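# Sort faulty pump bottles into grey tray

## Task

Five empty pump bottles stand in the scene, and one or two of them are defective: once the pump head is pushed down, it does not spring back up. Test the bottles, then put every defective one inside the grey tray, and leave every working one standing upright on the table top somewhere outside the tray. A result only counts if it holds without the robot supporting it. At the end both grippers must release and pull away, and everything must settle and stop moving shortly afterwards. Nothing may be knocked or placed off the table.

## Robot and tools

ROBOT AND FRAME. There are two arms, left_arm and right_arm, each ending in a two-finger gripper. All poses use one shared world frame. Its origin lies on the table surface midway between the arms, +x runs outward across the table, +z is up, and left_arm sits on the +y side. The arm names do not tell you which side of an image they appear on. In each gripper's own axes the fingers point along +z and close along y. The reported end_effector_position is the spot between the pads when they are shut, about 2 cm short of the fingertips. Closing shifts the tips roughly 10 mm further along +z. At long reach the printed position can be slightly wrong.

execute_actions. The argument actions is a list holding zero items or one item. An empty list only reports the current state. {"rows": [...], "steps": n} runs one action: n is 1 to 15 control steps of 1/30 s each (default 15), one row per step, and the last row is reused if rows run out. {"steps": n} with no rows is a wait of up to 300 steps, counted from the previous result, so your thinking time uses part of it. The optional pictures flag turns the camera images on or off.

ROWS. Each row has exactly 14 numbers, all between -1 and 1, and both arms are always included. The order is dx, dy, dz, rx, ry, rz, opening for left_arm, followed by the same seven for right_arm. dx to rz are offsets, not poses. They are expressed in that gripper's own axes and measured from the gripper pose given in the most recent result that shows it. If no result in this scene has shown it yet, or for the second and later calls inside one reply, they are measured from wherever the robot is when the action begins. Every row in an action shares that same base, so rows do not add up. A value of 1.0 means 0.6 m for translation or 180 degrees for rotation. rx, ry, rz together form a single rotation vector. Opening is absolute: +1 is fully open (0.084 m) and -1 is fully shut. All-zero offsets are not a pause, because they pull the gripper back to the base pose. To keep an arm still, send the offset back to its desired pose in the first call of a reply, then zeros in later calls, and always send it the opening it should keep.

MOTION LIMITS. On each step the commanded pose is clipped to at most 70 mm and 16 degrees from the measured pose, and inverse kinematics then favours position over orientation. After the last step an arm continues only to its last clipped pose, so a distant target may need several actions. Read the result and send the remainder. Joint targets move at most 3.14 rad/s.

move. target is one row of 14 numbers with the same layout, offset base and scale as above. speed is the top path speed in m/s, 0.002 to 0.5, default 0.25, and rotation is capped at twice that in rad/s. Each gripper follows a straight line, and all paths finish together after 0.5 to 10 s, cut off at 10 s. The path starts once the robot is still, or after 3 s at most. The opening is applied at the start. Paths ignore obstacles and the other arm, can lag or overshoot the speed, especially with a nearly straight arm, and faster contact hits harder. The result adds a move: line with the ending (done, off_target, moving, held, fault), any limits (paced means the sent pose was clipped; held means a check blocked steps and the arm may then jump quickly), and each gripper's remaining distance.

wait. seconds runs from 0 to 10. It commands nothing new, and the arms keep heading to their last clipped pose.

zoom_image. Give camera (cam_head_left, cam_head_right, cam_left_wrist, cam_right_wrist, each 504x504) and region [x0, y0, x1, y1] in pixels, top-left origin, at most 504 by 504.

finished_scene. Pass the number of the current scene. This closes it for good and reports success. Replying with no tool call at all ends the session.

RESULT LINES. The state line reads left_arm: ... | right_arm: ... and gives position in metres, orientation as quaternion wxyz, and linear and angular velocities. grip_measured is the actual finger opening on the command scale. A Hand target line shows where each arm is currently being driven. pose unreachable means the clearance check altered or stopped the command for the named arm. HELD marks steps whose row was not fully sent. MOTOR HOT appears from 65 °C, and at 80 °C an OVER-TEMPERATURE FAULT brakes that arm until it cools. A torque fault happens when contact torque reaches a load limit (waist and shoulder 47.5, upper arm roll, elbow and forearm roll 28.5, wrist pitch and wrist roll 19 N m, including held weight). The arm then stops, backs the joint off slightly, stays put for 10 s, and drops the rest of the call.

GRIPPING. To hold something, command an opening clearly below grip_measured; the bigger the gap, the harder the squeeze. Pads reach about 24 N on objects up to about 6 cm wide. Fast closing can press harder. Sending back the measured value still presses gently.

CAUTIONS. Occasional tugs may act on a held part or shove loose objects, so grip firmly. Do not let the arms collide or push on each other. Avoid dropping, slamming or shoving bottles hard, and never let anything leave the table. Press pump heads with controlled, modest force, and watch the images to check whether a head stays down. Release and withdraw both grippers before finishing.

Each tool is called after "Call:" in YAML: its name, and indented under it one key for each argument.

## Session

Call:
execute_actions:
  actions: []

Scene clock: 0.00 s of 5100.00 s.
left_arm: end_effector_position=(+0.2027, -0.0978, +0.3083) grip_measured=+1.00 end_effector_quat_wxyz=(+0.145, +0.801, +0.035, +0.579) end_effector_velocity=(-0.000, -0.000, -0.000) end_effector_angular_velocity=(+0.001, -0.000, -0.001) | right_arm: end_effector_position=(+0.4212, -0.3184, +0.2484) grip_measured=+1.00 end_effector_quat_wxyz=(-0.000, +1.000, +0.009, -0.002) end_effector_velocity=(-0.000, -0.000, -0.000) end_effector_angular_velocity=(+0.000, +0.001, -0.001)
Joint positions: left_arm=[-0.447 -1.053 -1.112  0.463  0.522  0.486 -1.897  0.084] | right_arm=[-0.002 -0.246 -0.002  0.92  -0.     1.169 -0.     0.084]
Joint velocities: left_arm=[ 0.    -0.    -0.001  0.     0.    -0.    -0.     0.   ] | right_arm=[-0.002  0.     0.001 -0.     0.     0.    -0.     0.   ]
Motor temperatures (°C, as the motors report them): left_arm=[38 36 41 41 45 38 41] | right_arm=[35 39 38 37 37 40 38]
Hand target (left_arm): +0.203, -0.098, +0.308; +0.145, +0.801, +0.035, +0.579
Hand target (right_arm): +0.421, -0.318, +0.248; -0.000, +1.000, +0.009, -0.002

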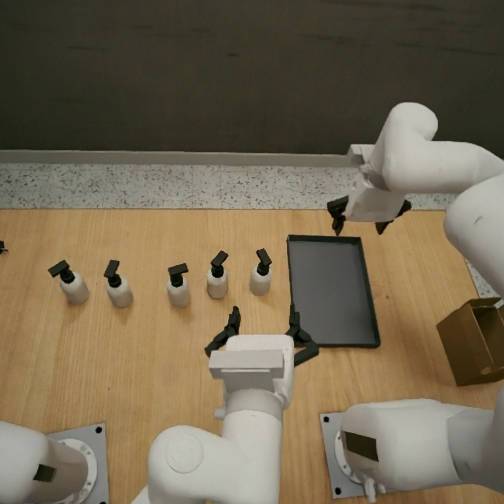

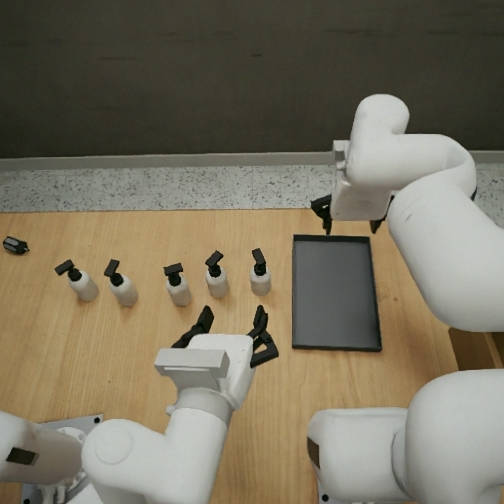

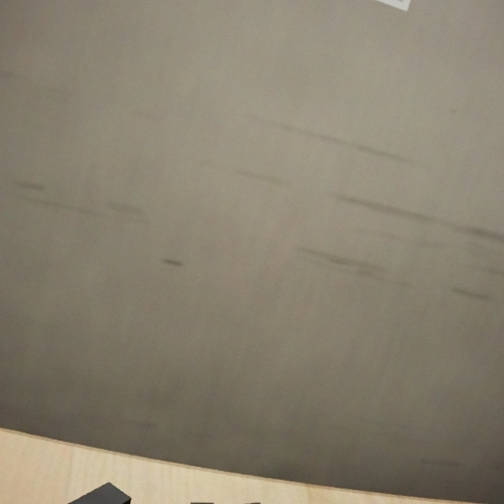

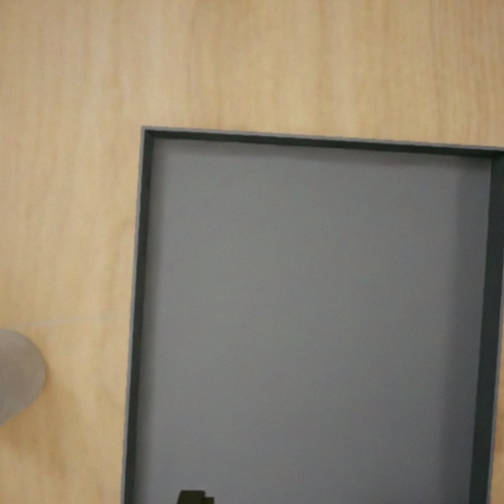

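Call:
move:
  target: [0.17,-0.717,0.21,0.099,-0.395,0.024,-1, -0.02,-0.28,0,0,0,0,-1]

Scene clock: 7.57 s of 5100.00 s.
left_arm: end_effector_position=(+0.4031, +0.3131, +0.2492) grip_measured=-1.00 end_effector_quat_wxyz=(-0.002, +1.000, +0.001, +0.001) end_effector_velocity=(+0.001, +0.003, +0.000) end_effector_angular_velocity=(-0.002, +0.006, +0.004) | right_arm: end_effector_position=(+0.4061, -0.1504, +0.2485) grip_measured=-1.00 end_effector_quat_wxyz=(-0.001, +1.000, +0.009, -0.002) end_effector_velocity=(-0.001, +0.001, -0.000) end_effector_angular_velocity=(-0.000, +0.001, +0.002)
Joint positions: left_arm=[-0.801 -0.347  0.653  0.905  0.229  1.191 -0.096  0.   ] | right_arm=[ 0.153 -0.174  0.235  0.995  0.046  1.167  0.37   0.   ]
Joint velocities: left_arm=[-0.     0.009  0.008  0.009 -0.006  0.006  0.007  0.   ] | right_arm=[0.001 0.    0.002 0.001 0.    0.001 0.001 0.   ]
Motor temperatures (°C, as the motors report them): left_arm=[38 36 41 42 45 38 41] | right_arm=[35 39 38 38 37 40 38]
Hand target (left_arm): +0.403, +0.313, +0.249; -0.002, +1.000, +0.001, +0.000
Hand target (right_arm): +0.406, -0.150, +0.248; -0.001, +1.000, +0.009, -0.002
Off the commanded pose (left_arm): 0.001 m, 0 deg.
Off the commanded pose (right_arm): 0.000 m, 0 deg.
After step 90, 1.53 s passed at rest.
move: done
camera_calibration (this result's frames):
cam_left_wrist: T_world_to_cam=[[-0.0171642, -0.999791, -0.0111183, 0.358895], [-0.999115, 0.0175775, -0.0382158, 0.477623], [0.0384032, 0.0104526, -0.999208, 0.357769], [0, 0, 0, 1]] pos_world=[0.469621, 0.346685, 0.379728]
cam_right_wrist: T_world_to_cam=[[0.0233395, -0.999233, -0.0314397, -0.117371], [-0.999588, -0.0238496, 0.0159491, 0.466649], [-0.0166867, 0.0310545, -0.999378, 0.390252], [0, 0, 0, 1]] pos_world=[0.475708, -0.11827, 0.378877]

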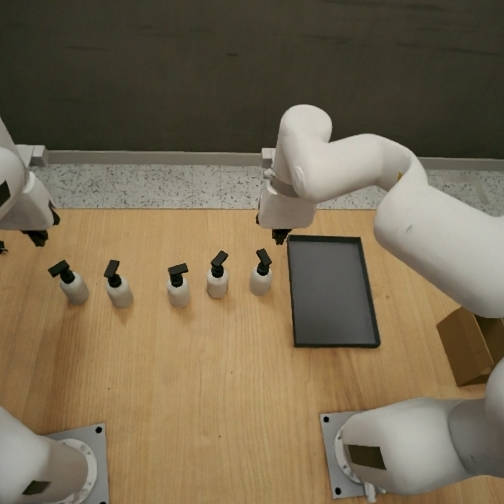

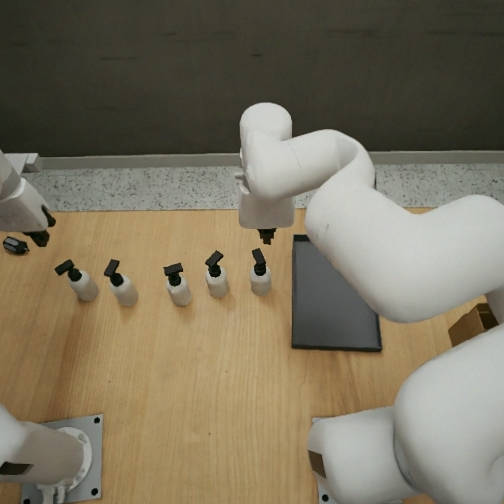

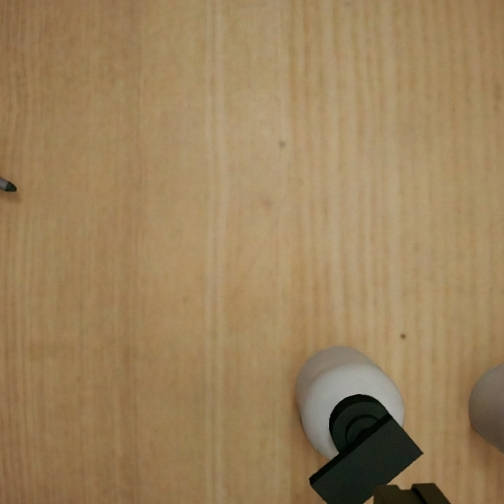

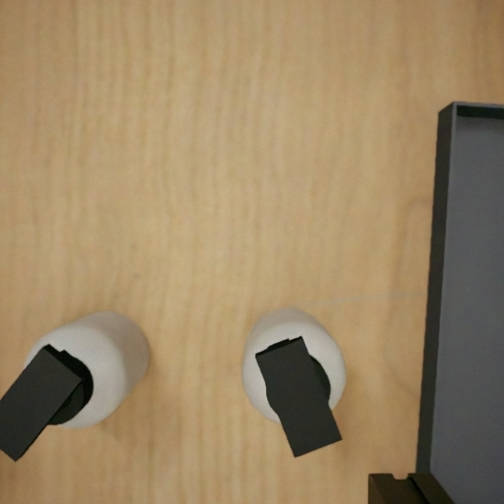

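Call:
move:
  target: [0.005,0.017,0.11,0,0,0,-1, 0.012,-0.035,0.11,0,0,0,-1]
  speed: 0.1

Call:
move:
  target: [0,0,0.07,0,0,0,-1, 0,0,0.07,0,0,0,-1]
  speed: 0.03

Scene clock: 11.00 s of 5100.00 s.
left_arm: end_effector_position=(+0.4065, +0.3032, +0.1835) grip_measured=-1.00 end_effector_quat_wxyz=(-0.002, +1.000, +0.001, +0.001) end_effector_velocity=(+0.000, +0.000, -0.001) end_effector_angular_velocity=(-0.000, +0.000, +0.001) | right_arm: end_effector_position=(+0.4128, -0.1292, +0.1828) grip_measured=-1.00 end_effector_quat_wxyz=(-0.001, +1.000, +0.009, -0.001) end_effector_velocity=(-0.001, +0.001, -0.002) end_effector_angular_velocity=(-0.001, +0.002, +0.002)
Joint positions: left_arm=[-0.819 -0.257  0.692  0.777  0.202  0.983 -0.088  0.   ] | right_arm=[ 0.171 -0.059  0.267  0.918  0.022  0.977  0.429  0.   ]
Joint velocities: left_arm=[-0.001  0.003  0.001 -0.001 -0.001 -0.003  0.001  0.   ] | right_arm=[ 0.001  0.003  0.001 -0.002 -0.001 -0.002  0.     0.   ]
Motor temperatures (°C, as the motors report them): left_arm=[38 36 41 42 45 38 41] | right_arm=[35 39 38 38 37 40 38]
Hand target (left_arm): +0.406, +0.303, +0.183; -0.002, +1.000, +0.001, +0.001
Hand target (right_arm): +0.413, -0.129, +0.182; -0.001, +1.000, +0.009, -0.002
Off the commanded pose (left_arm): 0.001 m, 0 deg.
Off the commanded pose (right_arm): 0.000 m, 0 deg.
move: done
camera_calibration (this result's frames):
cam_left_wrist: T_world_to_cam=[[-0.0171374, -0.99979, -0.0112409, 0.348352], [-0.999081, 0.0175649, -0.0391038, 0.478874], [0.039293, 0.0105604, -0.999172, 0.291747], [0, 0, 0, 1]] pos_world=[0.47294, 0.336787, 0.314147]
cam_right_wrist: T_world_to_cam=[[0.0231257, -0.999229, -0.0317396, -0.0982856], [-0.999606, -0.0236167, 0.0151811, 0.475068], [-0.015919, 0.031376, -0.999381, 0.323771], [0, 0, 0, 1]] pos_world=[0.482308, -0.0971488, 0.313239]

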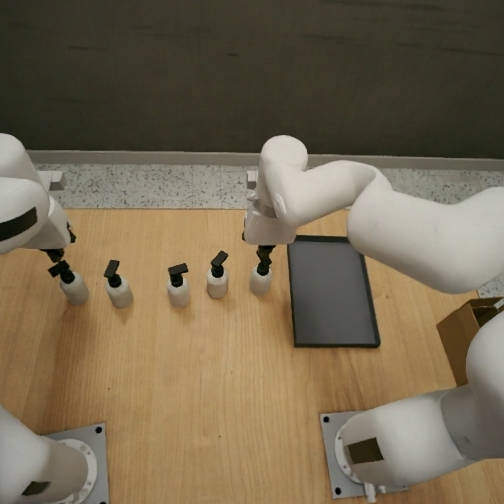

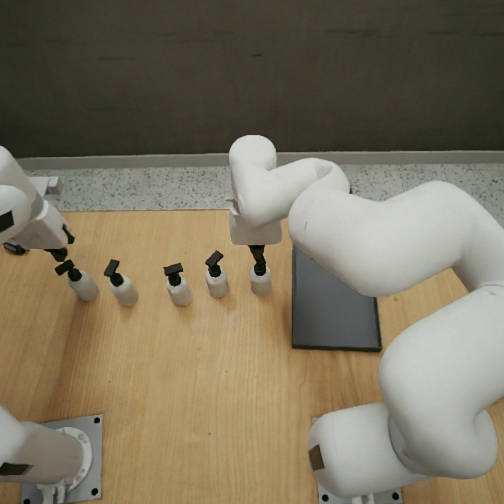

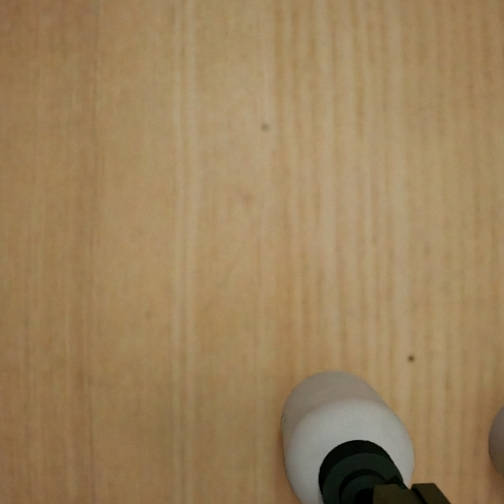

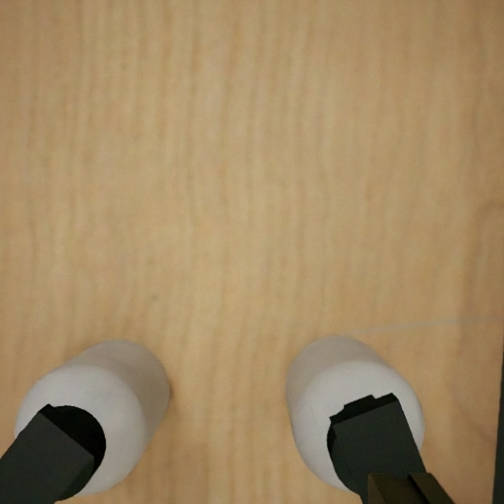

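Scene clock: 12.67 s of 5100.00 s.
left_arm: end_effector_position=(+0.4095, +0.3034, +0.1448) grip_measured=-1.00 end_effector_quat_wxyz=(-0.002, +1.000, +0.001, +0.006) end_effector_velocity=(-0.002, -0.000, -0.004) end_effector_angular_velocity=(-0.000, +0.005, -0.001) | right_arm: end_effector_position=(+0.4148, -0.1280, +0.1443) grip_measured=-1.00 end_effector_quat_wxyz=(-0.002, +1.000, +0.009, +0.003) end_effector_velocity=(-0.001, +0.000, -0.004) end_effector_angular_velocity=(-0.001, +0.004, -0.000)
Joint positions: left_arm=[-0.83  -0.176  0.727  0.717  0.16   0.844 -0.05   0.   ] | right_arm=[0.172 0.001 0.271 0.861 0.002 0.853 0.445 0.   ]
Joint velocities: left_arm=[ 0.     0.005  0.    -0.006 -0.004 -0.006  0.003  0.   ] | right_arm=[ 0.001  0.005  0.001 -0.005 -0.    -0.005  0.002  0.   ]
Motor temperatures (°C, as the motors report them): left_arm=[38 36 41 42 45 38 41] | right_arm=[35 39 38 38 37 40 38]
Hand target (left_arm): +0.407, +0.303, +0.142; -0.002, +1.000, +0.001, +0.001
Hand target (right_arm): +0.413, -0.129, +0.141; -0.001, +1.000, +0.009, -0.001
Off the commanded pose (left_arm): 0.004 m, 1 deg.
Off the commanded pose (right_arm): 0.004 m, 1 deg.
move: off_target (left_arm, right_arm)
camera_calibration (this result's frames):
cam_left_wrist: T_world_to_cam=[[-0.0170144, -0.999802, -0.0103407, 0.347943], [-0.998702, 0.0174905, -0.047844, 0.481518], [0.0480153, 0.00951323, -0.998801, 0.249582], [0, 0, 0, 1]] pos_world=[0.474829, 0.337077, 0.275918]
cam_right_wrist: T_world_to_cam=[[0.023685, -0.99912, -0.0346053, -0.0981575], [-0.999691, -0.0239336, 0.00678782, 0.478938], [-0.00761008, 0.0344338, -0.999378, 0.282273], [0, 0, 0, 1]] pos_world=[0.483263, -0.0963282, 0.27545]

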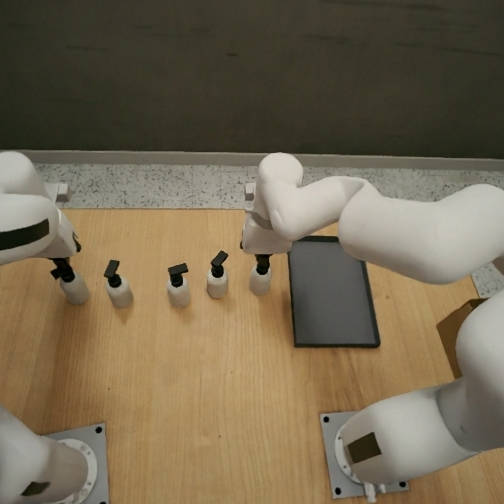

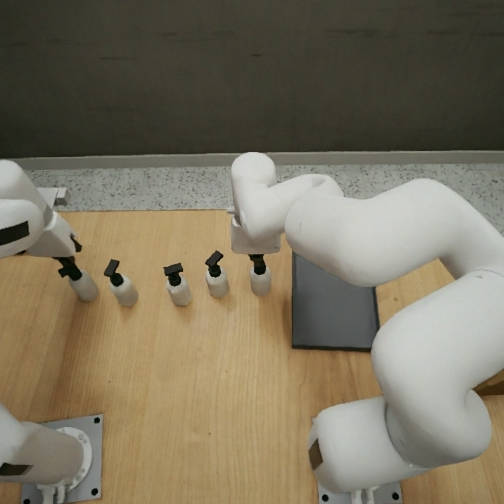

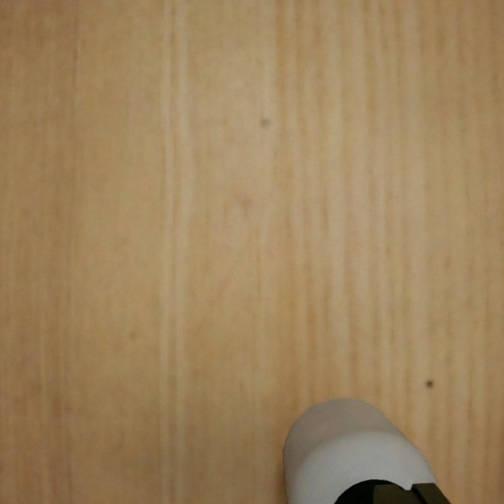

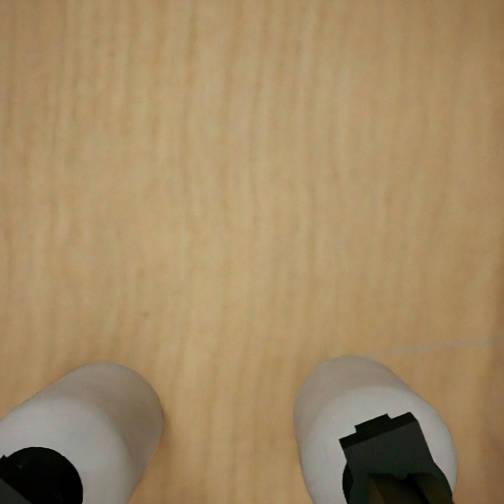

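In contact and still moving; press a bit more.

Call:
move:
  target: [-0.004,0,0.02,0,0,0,-1, -0.003,0,0.02,0,0,0,-1]
  speed: 0.02

Call:
move:
  target: [0,0,-0.1,0,0,0,-1, 0,0,-0.1,0,0,0,-1]
  speed: 0.1

Call:
move:
  target: [0,0.16,-0.08,0,0,0,-1, 0,-0.167,-0.08,0,0,0,-1]
  speed: 0.15

Scene clock: 14.37 s of 5100.00 s.
left_arm: end_effector_position=(+0.4188, +0.3051, +0.1436) grip_measured=-1.00 end_effector_quat_wxyz=(-0.002, +1.000, +0.002, +0.020) end_effector_velocity=(+0.002, +0.001, +0.000) end_effector_angular_velocity=(+0.003, -0.000, +0.001) | right_arm: end_effector_position=(+0.4201, -0.1247, +0.1429) grip_measured=-1.00 end_effector_quat_wxyz=(-0.007, +1.000, +0.009, +0.015) end_effector_velocity=(+0.001, +0.000, +0.001) end_effector_angular_velocity=(+0.000, -0.003, +0.001)
Joint positions: left_arm=[-0.833 -0.158  0.734  0.72   0.15   0.804 -0.041  0.   ] | right_arm=[ 0.173  0.006  0.272  0.856 -0.004  0.817  0.451  0.   ]
Joint velocities: left_arm=[-0.001  0.007  0.002  0.006 -0.003 -0.     0.002  0.   ] | right_arm=[ 0.001 -0.001 -0.     0.001 -0.001 -0.001  0.     0.   ]
Motor temperatures (°C, as the motors report them): left_arm=[38 36 41 42 45 38 41] | right_arm=[35 39 38 38 37 40 38]
Hand target (left_arm): +0.407, +0.303, +0.133; -0.002, +1.000, +0.001, +0.006
Hand target (right_arm): +0.413, -0.128, +0.133; -0.002, +1.000, +0.009, +0.003
Off the commanded pose (left_arm): 0.016 m, 2 deg.
Off the commanded pose (right_arm): 0.013 m, 1 deg.
move: off_target (left_arm, right_arm)
camera_calibration (this result's frames):
cam_left_wrist: T_world_to_cam=[[-0.0140537, -0.999829, -0.012005, 0.348835], [-0.997031, 0.0149213, -0.0755364, 0.494726], [0.0757027, 0.0109078, -0.997071, 0.235689], [0, 0, 0, 1]] pos_world=[0.480317, 0.338823, 0.276557]
cam_right_wrist: T_world_to_cam=[[0.0247229, -0.998765, -0.0431009, -0.09423], [-0.999562, -0.0239965, -0.0172921, 0.487731], [0.0162364, 0.0435096, -0.998921, 0.271804], [0, 0, 0, 1]] pos_world=[0.485434, -0.0942359, 0.275883]

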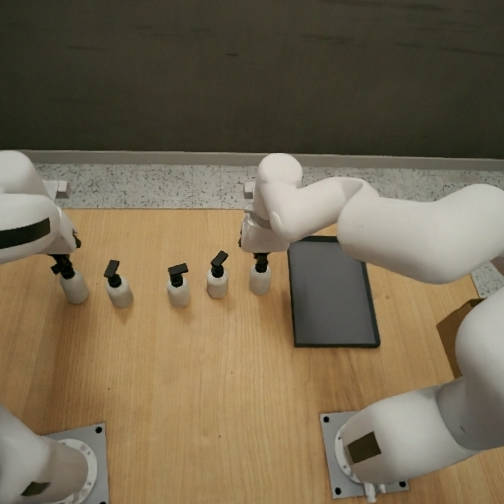

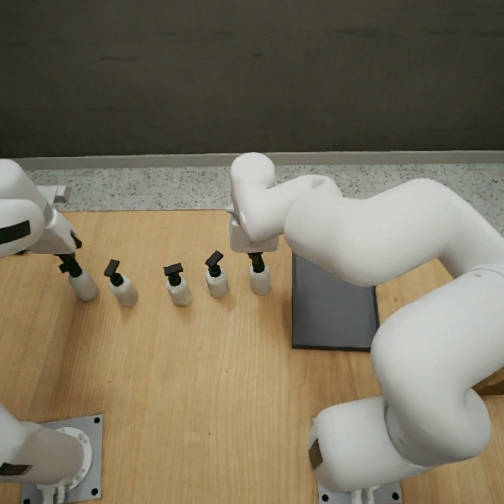

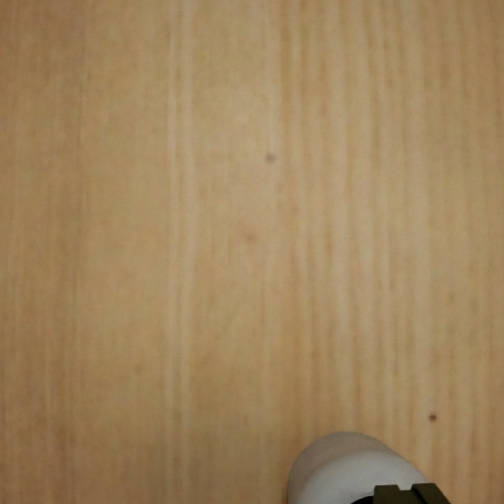

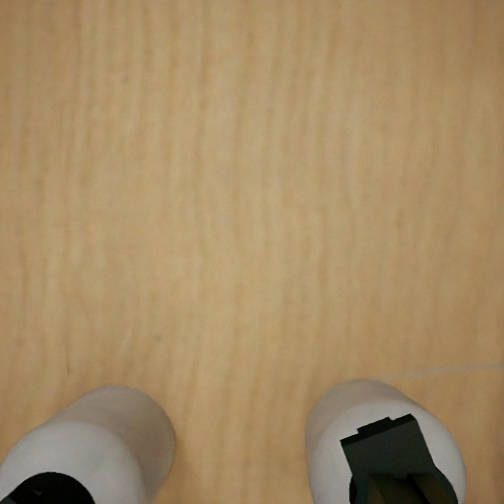

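Scene clock: 15.37 s of 5100.00 s.
left_arm: end_effector_position=(+0.4161, +0.3049, +0.2030) grip_measured=-1.00 end_effector_quat_wxyz=(-0.002, +1.000, +0.002, +0.019) end_effector_velocity=(+0.001, +0.001, +0.003) end_effector_angular_velocity=(-0.001, -0.004, +0.003) | right_arm: end_effector_position=(+0.4182, -0.1256, +0.2024) grip_measured=-1.00 end_effector_quat_wxyz=(-0.007, +1.000, +0.009, +0.014) end_effector_velocity=(+0.001, +0.000, +0.003) end_effector_angular_velocity=(+0.001, -0.004, +0.001)
Joint positions: left_arm=[-0.818 -0.28   0.685  0.811  0.214  1.002 -0.098  0.   ] | right_arm=[ 0.172 -0.086  0.267  0.941  0.026  0.992  0.428  0.   ]
Joint velocities: left_arm=[ 0.001 -0.003  0.001  0.005  0.001  0.003 -0.002  0.   ] | right_arm=[-0.    -0.002 -0.     0.004 -0.     0.003 -0.002  0.   ]
Motor temperatures (°C, as the motors report them): left_arm=[38 36 41 42 45 38 41] | right_arm=[35 39 38 38 37 40 38]
Hand target (left_arm): +0.416, +0.305, +0.204; -0.002, +1.000, +0.002, +0.019
Hand target (right_arm): +0.418, -0.125, +0.203; -0.007, +1.000, +0.009, +0.015
Off the commanded pose (left_arm): 0.001 m, 0 deg.
Off the commanded pose (right_arm): 0.000 m, 0 deg.
move: done
camera_calibration (this result's frames):
cam_left_wrist: T_world_to_cam=[[-0.0139467, -0.999831, -0.0119566, 0.349219], [-0.997121, 0.0147983, -0.0743662, 0.496374], [0.0745306, 0.010885, -0.997159, 0.29568], [0, 0, 0, 1]] pos_world=[0.477779, 0.338596, 0.335929]
cam_right_wrist: T_world_to_cam=[[0.0246937, -0.998778, -0.0428193, -0.0925442], [-0.999579, -0.0240169, -0.0162489, 0.48663], [0.0152007, 0.0432026, -0.998951, 0.331731], [0, 0, 0, 1]] pos_world=[0.483668, -0.0950753, 0.335328]

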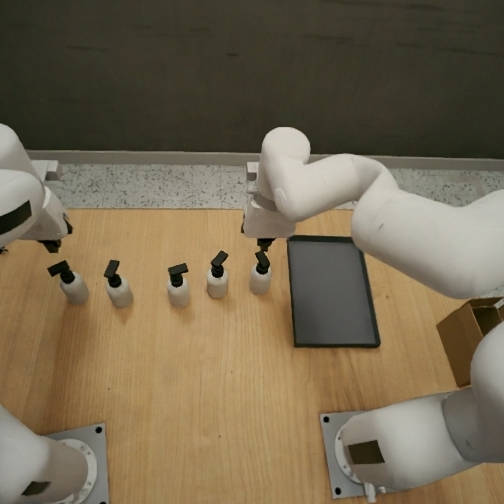

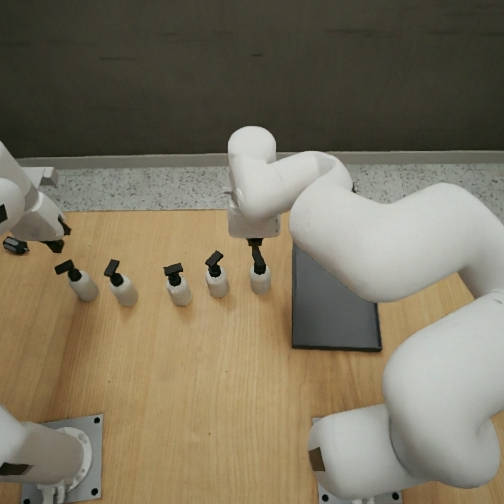

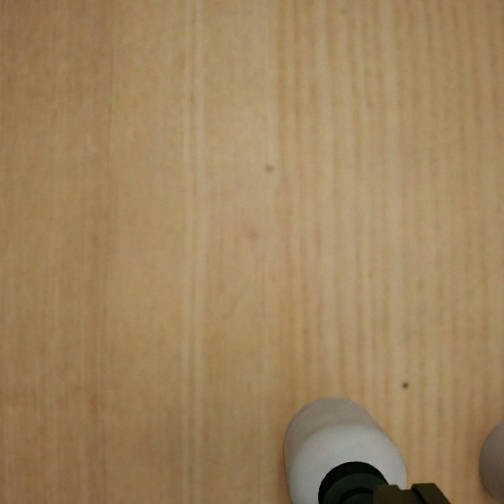

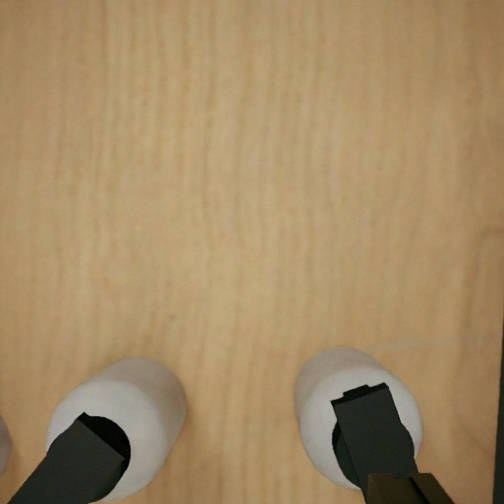

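Scene clock: 16.50 s of 5100.00 s.
left_arm: end_effector_position=(+0.4145, +0.2091, +0.2504) grip_measured=-1.00 end_effector_quat_wxyz=(-0.002, +1.000, +0.003, +0.019) end_effector_velocity=(+0.001, -0.002, +0.002) end_effector_angular_velocity=(-0.001, -0.001, +0.001) | right_arm: end_effector_position=(+0.4152, -0.0266, +0.2511) grip_measured=-1.00 end_effector_quat_wxyz=(-0.007, +1.000, +0.009, +0.014) end_effector_velocity=(+0.001, +0.002, +0.002) end_effector_angular_velocity=(+0.000, -0.001, -0.001)
Joint positions: left_arm=[-0.907 -0.29   0.524  0.917  0.172  1.14  -0.306  0.   ] | right_arm=[ 0.265  0.045  0.372  1.226 -0.025  1.154  0.651  0.   ]
Joint velocities: left_arm=[-0.003  0.001 -0.001  0.005 -0.001  0.003 -0.004  0.   ] | right_arm=[ 0.003  0.005  0.001  0.012 -0.002  0.007  0.005  0.   ]
Motor temperatures (°C, as the motors report them): left_arm=[38 36 41 42 45 38 41] | right_arm=[35 39 38 38 37 40 38]
Hand target (left_arm): +0.415, +0.209, +0.251; -0.002, +1.000, +0.002, +0.019
Hand target (right_arm): +0.415, -0.026, +0.251; -0.007, +1.000, +0.009, +0.014
Off the commanded pose (left_arm): 0.001 m, 0 deg.
Off the commanded pose (right_arm): 0.001 m, 0 deg.
move: done
camera_calibration (this result's frames):
cam_left_wrist: T_world_to_cam=[[-0.0130376, -0.999846, -0.0117649, 0.253608], [-0.997159, 0.0138737, -0.0740358, 0.499897], [0.0741876, 0.0107663, -0.997186, 0.344244], [0, 0, 0, 1]] pos_world=[0.476245, 0.242927, 0.383269]
cam_right_wrist: T_world_to_cam=[[0.0233588, -0.99881, -0.0428233, 0.00901147], [-0.999621, -0.022712, -0.0155274, 0.486657], [0.0145363, 0.0431698, -0.998962, 0.376435], [0, 0, 0, 1]] pos_world=[0.480791, 0.00380311, 0.383987]

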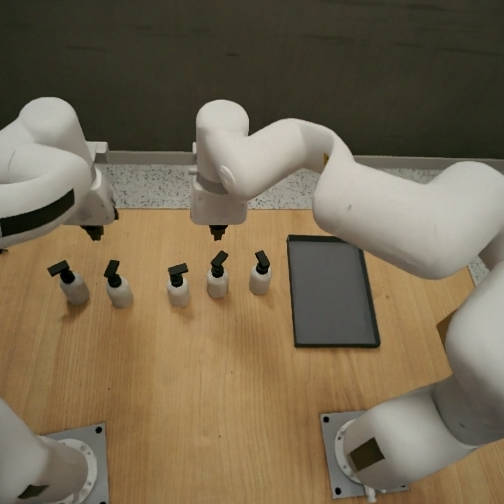

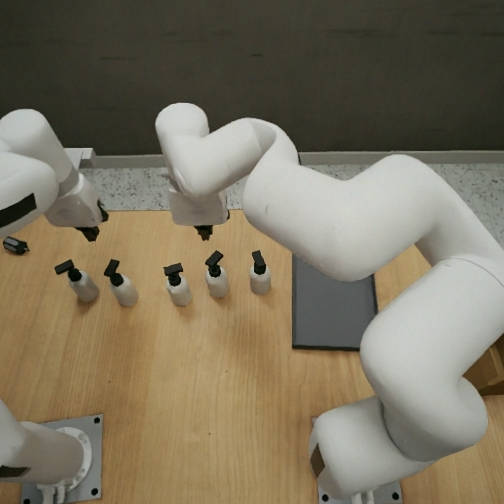

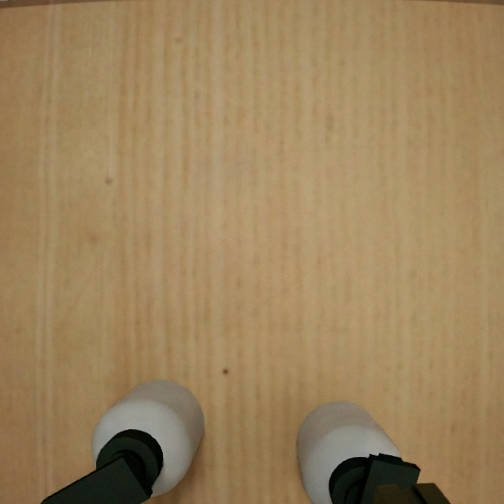

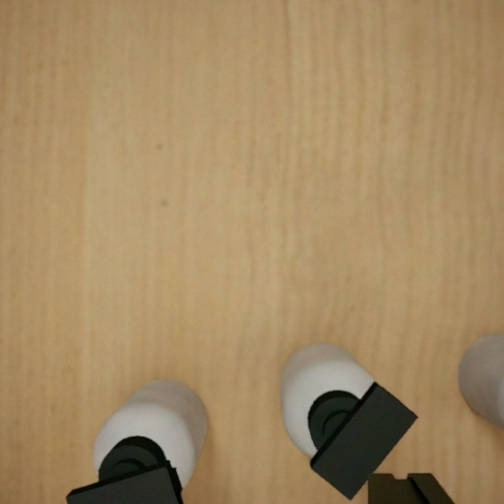

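Call:
move:
  target: [-0.036,0.018,0.117,0,-0.012,0,-1, -0.005,-0.003,0.117,0,-0.009,0,-1]
  speed: 0.1

Call:
move:
  target: [0,0,0.068,0,0,0,-1, 0,0,0.068,0,0,0,-1]
  speed: 0.03

Call:
move:
  target: [0,0,-0.07,0,0,0,-1, 0,0,-0.07,0,0,0,-1]
  speed: 0.1

Scene clock: 19.47 s of 5100.00 s.
left_arm: end_effector_position=(+0.3960, +0.1985, +0.1799) grip_measured=-1.00 end_effector_quat_wxyz=(-0.002, +1.000, +0.003, +0.000) end_effector_velocity=(-0.001, -0.000, -0.002) end_effector_angular_velocity=(-0.001, +0.001, -0.001) | right_arm: end_effector_position=(+0.4142, -0.0238, +0.1813) grip_measured=-1.00 end_effector_quat_wxyz=(-0.007, +1.000, +0.009, +0.000) end_effector_velocity=(+0.001, -0.001, -0.001) end_effector_angular_velocity=(+0.000, -0.001, +0.000)
Joint positions: left_arm=[-0.918 -0.239  0.535  0.757  0.152  0.969 -0.319  0.   ] | right_arm=[ 0.27   0.129  0.372  1.122 -0.044  0.994  0.668  0.   ]
Joint velocities: left_arm=[-0.001  0.002  0.    -0.004 -0.001 -0.005  0.002  0.   ] | right_arm=[-0.001  0.001 -0.    -0.002 -0.001 -0.004 -0.001  0.   ]
Motor temperatures (°C, as the motors report them): left_arm=[38 36 41 43 45 38 41] | right_arm=[35 39 38 39 37 40 38]
Hand target (left_arm): +0.396, +0.198, +0.179; -0.002, +1.000, +0.002, -0.000
Hand target (right_arm): +0.414, -0.024, +0.181; -0.006, +1.000, +0.009, -0.000
Off the commanded pose (left_arm): 0.001 m, 0 deg.
Off the commanded pose (right_arm): 0.000 m, 0 deg.
move: done
camera_calibration (this result's frames):
cam_left_wrist: T_world_to_cam=[[-0.0132855, -0.999852, -0.0109098, 0.241837], [-0.999208, 0.0136848, -0.0373748, 0.470621], [0.0375186, 0.0104046, -0.999242, 0.290331], [0, 0, 0, 1]] pos_world=[0.462568, 0.23234, 0.310338]
cam_right_wrist: T_world_to_cam=[[0.0225547, -0.998804, -0.0433842, 0.00923987], [-0.999664, -0.0230875, 0.0118202, 0.479694], [-0.0128077, 0.043103, -0.998989, 0.317948], [0, 0, 0, 1]] pos_world=[0.483396, 0.00659925, 0.312357]

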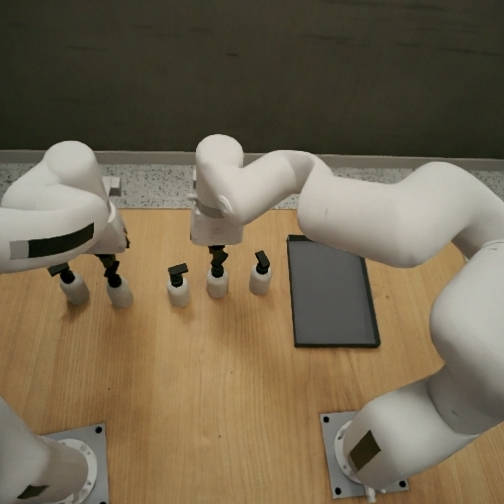

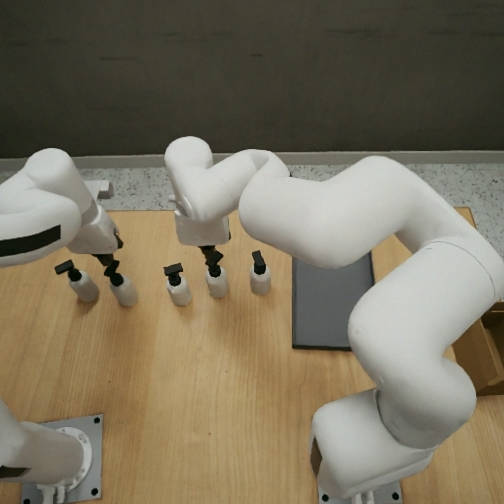

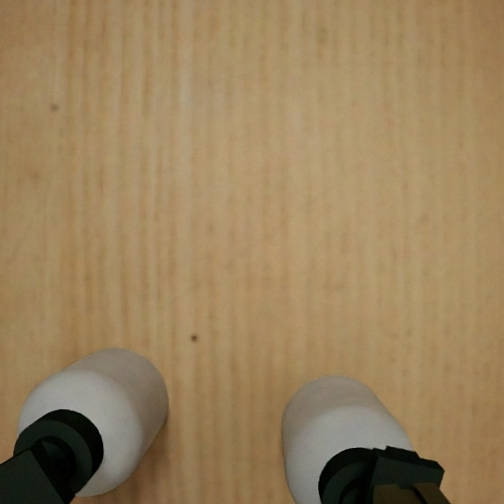

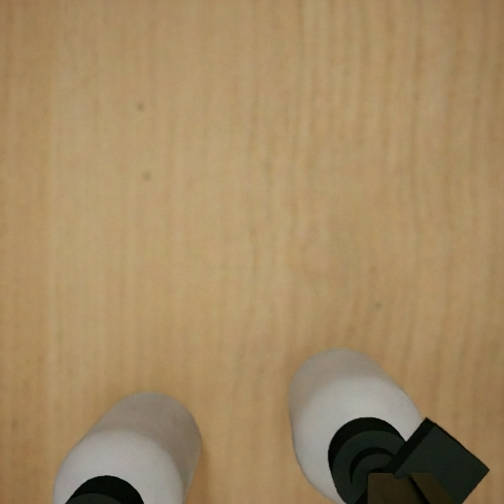

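Scene clock: 21.10 s of 5100.00 s.
left_arm: end_effector_position=(+0.4002, +0.1976, +0.1439) grip_measured=-1.00 end_effector_quat_wxyz=(+0.000, +1.000, +0.003, +0.007) end_effector_velocity=(+0.002, +0.001, -0.001) end_effector_angular_velocity=(+0.003, +0.000, +0.002) | right_arm: end_effector_position=(+0.4161, -0.0217, +0.1444) grip_measured=-1.00 end_effector_quat_wxyz=(-0.009, +1.000, +0.009, +0.004) end_effector_velocity=(-0.001, -0.001, -0.004) end_effector_angular_velocity=(-0.003, +0.004, -0.001)
Joint positions: left_arm=[-0.924 -0.167  0.557  0.702  0.122  0.835 -0.292  0.   ] | right_arm=[ 0.277  0.183  0.368  1.071 -0.073  0.884  0.689  0.   ]
Joint velocities: left_arm=[-0.     0.011  0.002  0.006 -0.003 -0.003  0.002  0.   ] | right_arm=[-0.001  0.005  0.    -0.005 -0.003 -0.004  0.002  0.   ]
Motor temperatures (°C, as the motors report them): left_arm=[38 36 41 43 45 38 41] | right_arm=[35 39 38 39 37 40 38]
Hand target (left_arm): +0.396, +0.199, +0.139; -0.002, +1.000, +0.003, +0.000
Hand target (right_arm): +0.414, -0.023, +0.140; -0.007, +1.000, +0.009, +0.000
Off the commanded pose (left_arm): 0.006 m, 1 deg.
Off the commanded pose (right_arm): 0.005 m, 1 deg.
move: off_target (left_arm, right_arm)
camera_calibration (this result's frames):
cam_left_wrist: T_world_to_cam=[[-0.0129863, -0.999894, -0.00656066, 0.239882], [-0.998672, 0.013297, -0.0497734, 0.475139], [0.0498554, 0.00590558, -0.998739, 0.250094], [0, 0, 0, 1]] pos_world=[0.465154, 0.232062, 0.275002]
cam_right_wrist: T_world_to_cam=[[0.023303, -0.998582, -0.0478636, 0.0100922], [-0.999717, -0.0235098, 0.00376245, 0.483225], [-0.00488238, 0.0477624, -0.998847, 0.277779], [0, 0, 0, 1]] pos_world=[0.484209, 0.00817106, 0.276123]

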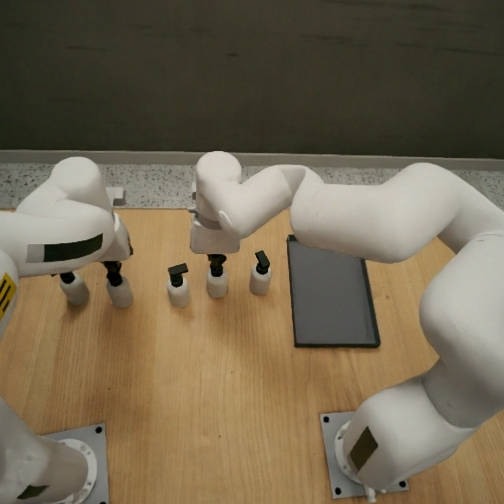

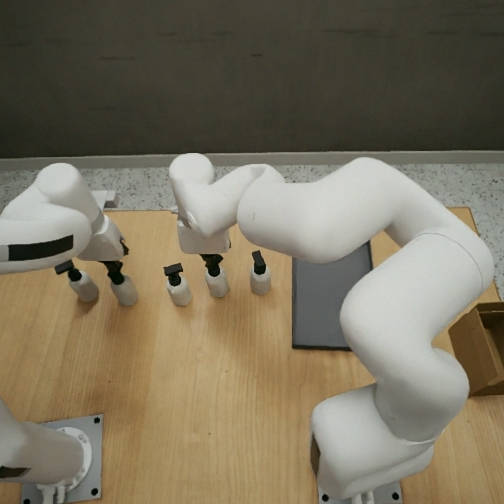

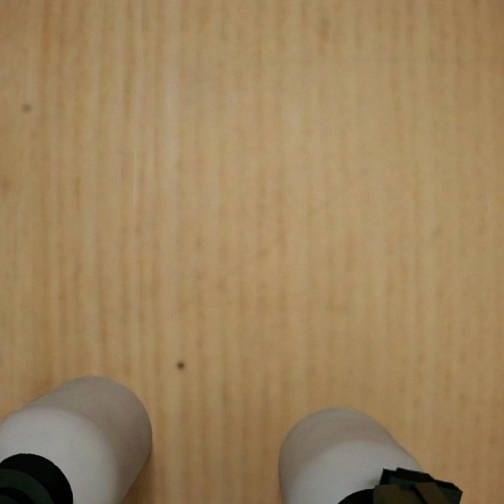

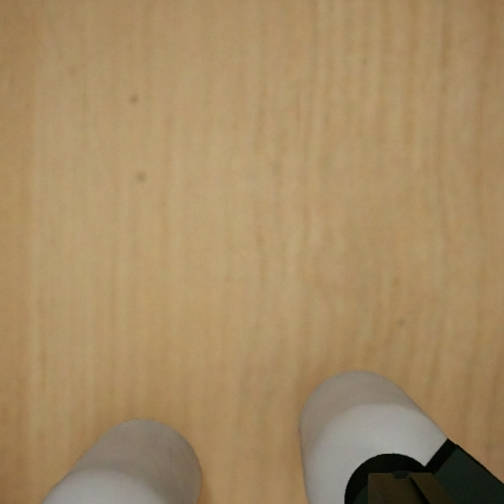

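Scene clock: 21.93 s of 5100.00 s.
left_arm: end_effector_position=(+0.3993, +0.1977, +0.1853) grip_measured=-1.00 end_effector_quat_wxyz=(+0.000, +1.000, +0.003, +0.006) end_effector_velocity=(+0.001, -0.001, +0.003) end_effector_angular_velocity=(-0.002, -0.005, -0.000) | right_arm: end_effector_position=(+0.4156, -0.0226, +0.1858) grip_measured=-1.00 end_effector_quat_wxyz=(-0.009, +1.000, +0.009, +0.004) end_effector_velocity=(+0.001, +0.001, +0.003) end_effector_angular_velocity=(+0.003, -0.005, +0.001)
Joint positions: left_arm=[-0.919 -0.244  0.535  0.766  0.153  0.971 -0.32   0.   ] | right_arm=[ 0.27   0.124  0.373  1.127 -0.043  0.996  0.667  0.   ]
Joint velocities: left_arm=[ 0.    -0.003 -0.002  0.005  0.001  0.003 -0.001  0.   ] | right_arm=[ 0.    -0.003  0.001  0.005  0.001  0.002 -0.001  0.   ]
Motor temperatures (°C, as the motors report them): left_arm=[38 36 41 43 45 38 41] | right_arm=[35 39 38 39 37 40 38]
Hand target (left_arm): +0.400, +0.198, +0.186; +0.000, +1.000, +0.003, +0.007
Hand target (right_arm): +0.416, -0.022, +0.186; -0.009, +1.000, +0.009, +0.004
Off the commanded pose (left_arm): 0.001 m, 0 deg.
Off the commanded pose (right_arm): 0.001 m, 0 deg.
move: done
camera_calibration (this result's frames):
cam_left_wrist: T_world_to_cam=[[-0.0129431, -0.999893, -0.00688678, 0.240312], [-0.998732, 0.0132626, -0.0485721, 0.476099], [0.0486582, 0.00624938, -0.998796, 0.29198], [0, 0, 0, 1]] pos_world=[0.464398, 0.232147, 0.316409]
cam_right_wrist: T_world_to_cam=[[0.0232069, -0.998611, -0.0472922, 0.0111138], [-0.999712, -0.0234676, 0.00496577, 0.482298], [-0.00606871, 0.0471634, -0.998869, 0.31965], [0, 0, 0, 1]] pos_world=[0.483841, 0.00734103, 0.317419]

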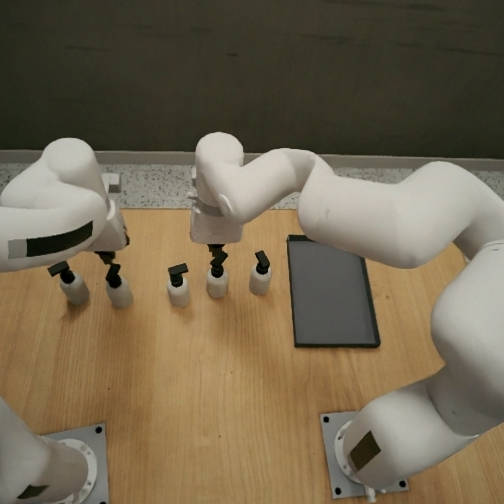

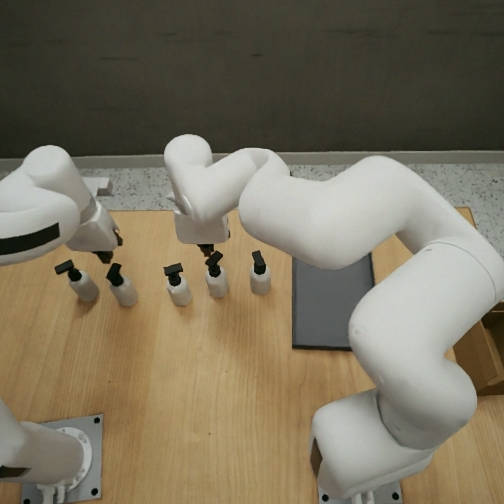

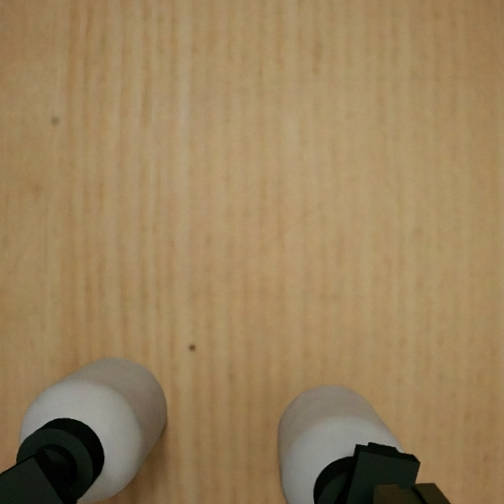

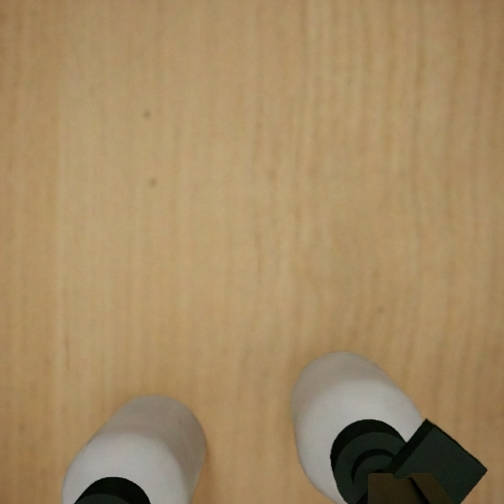

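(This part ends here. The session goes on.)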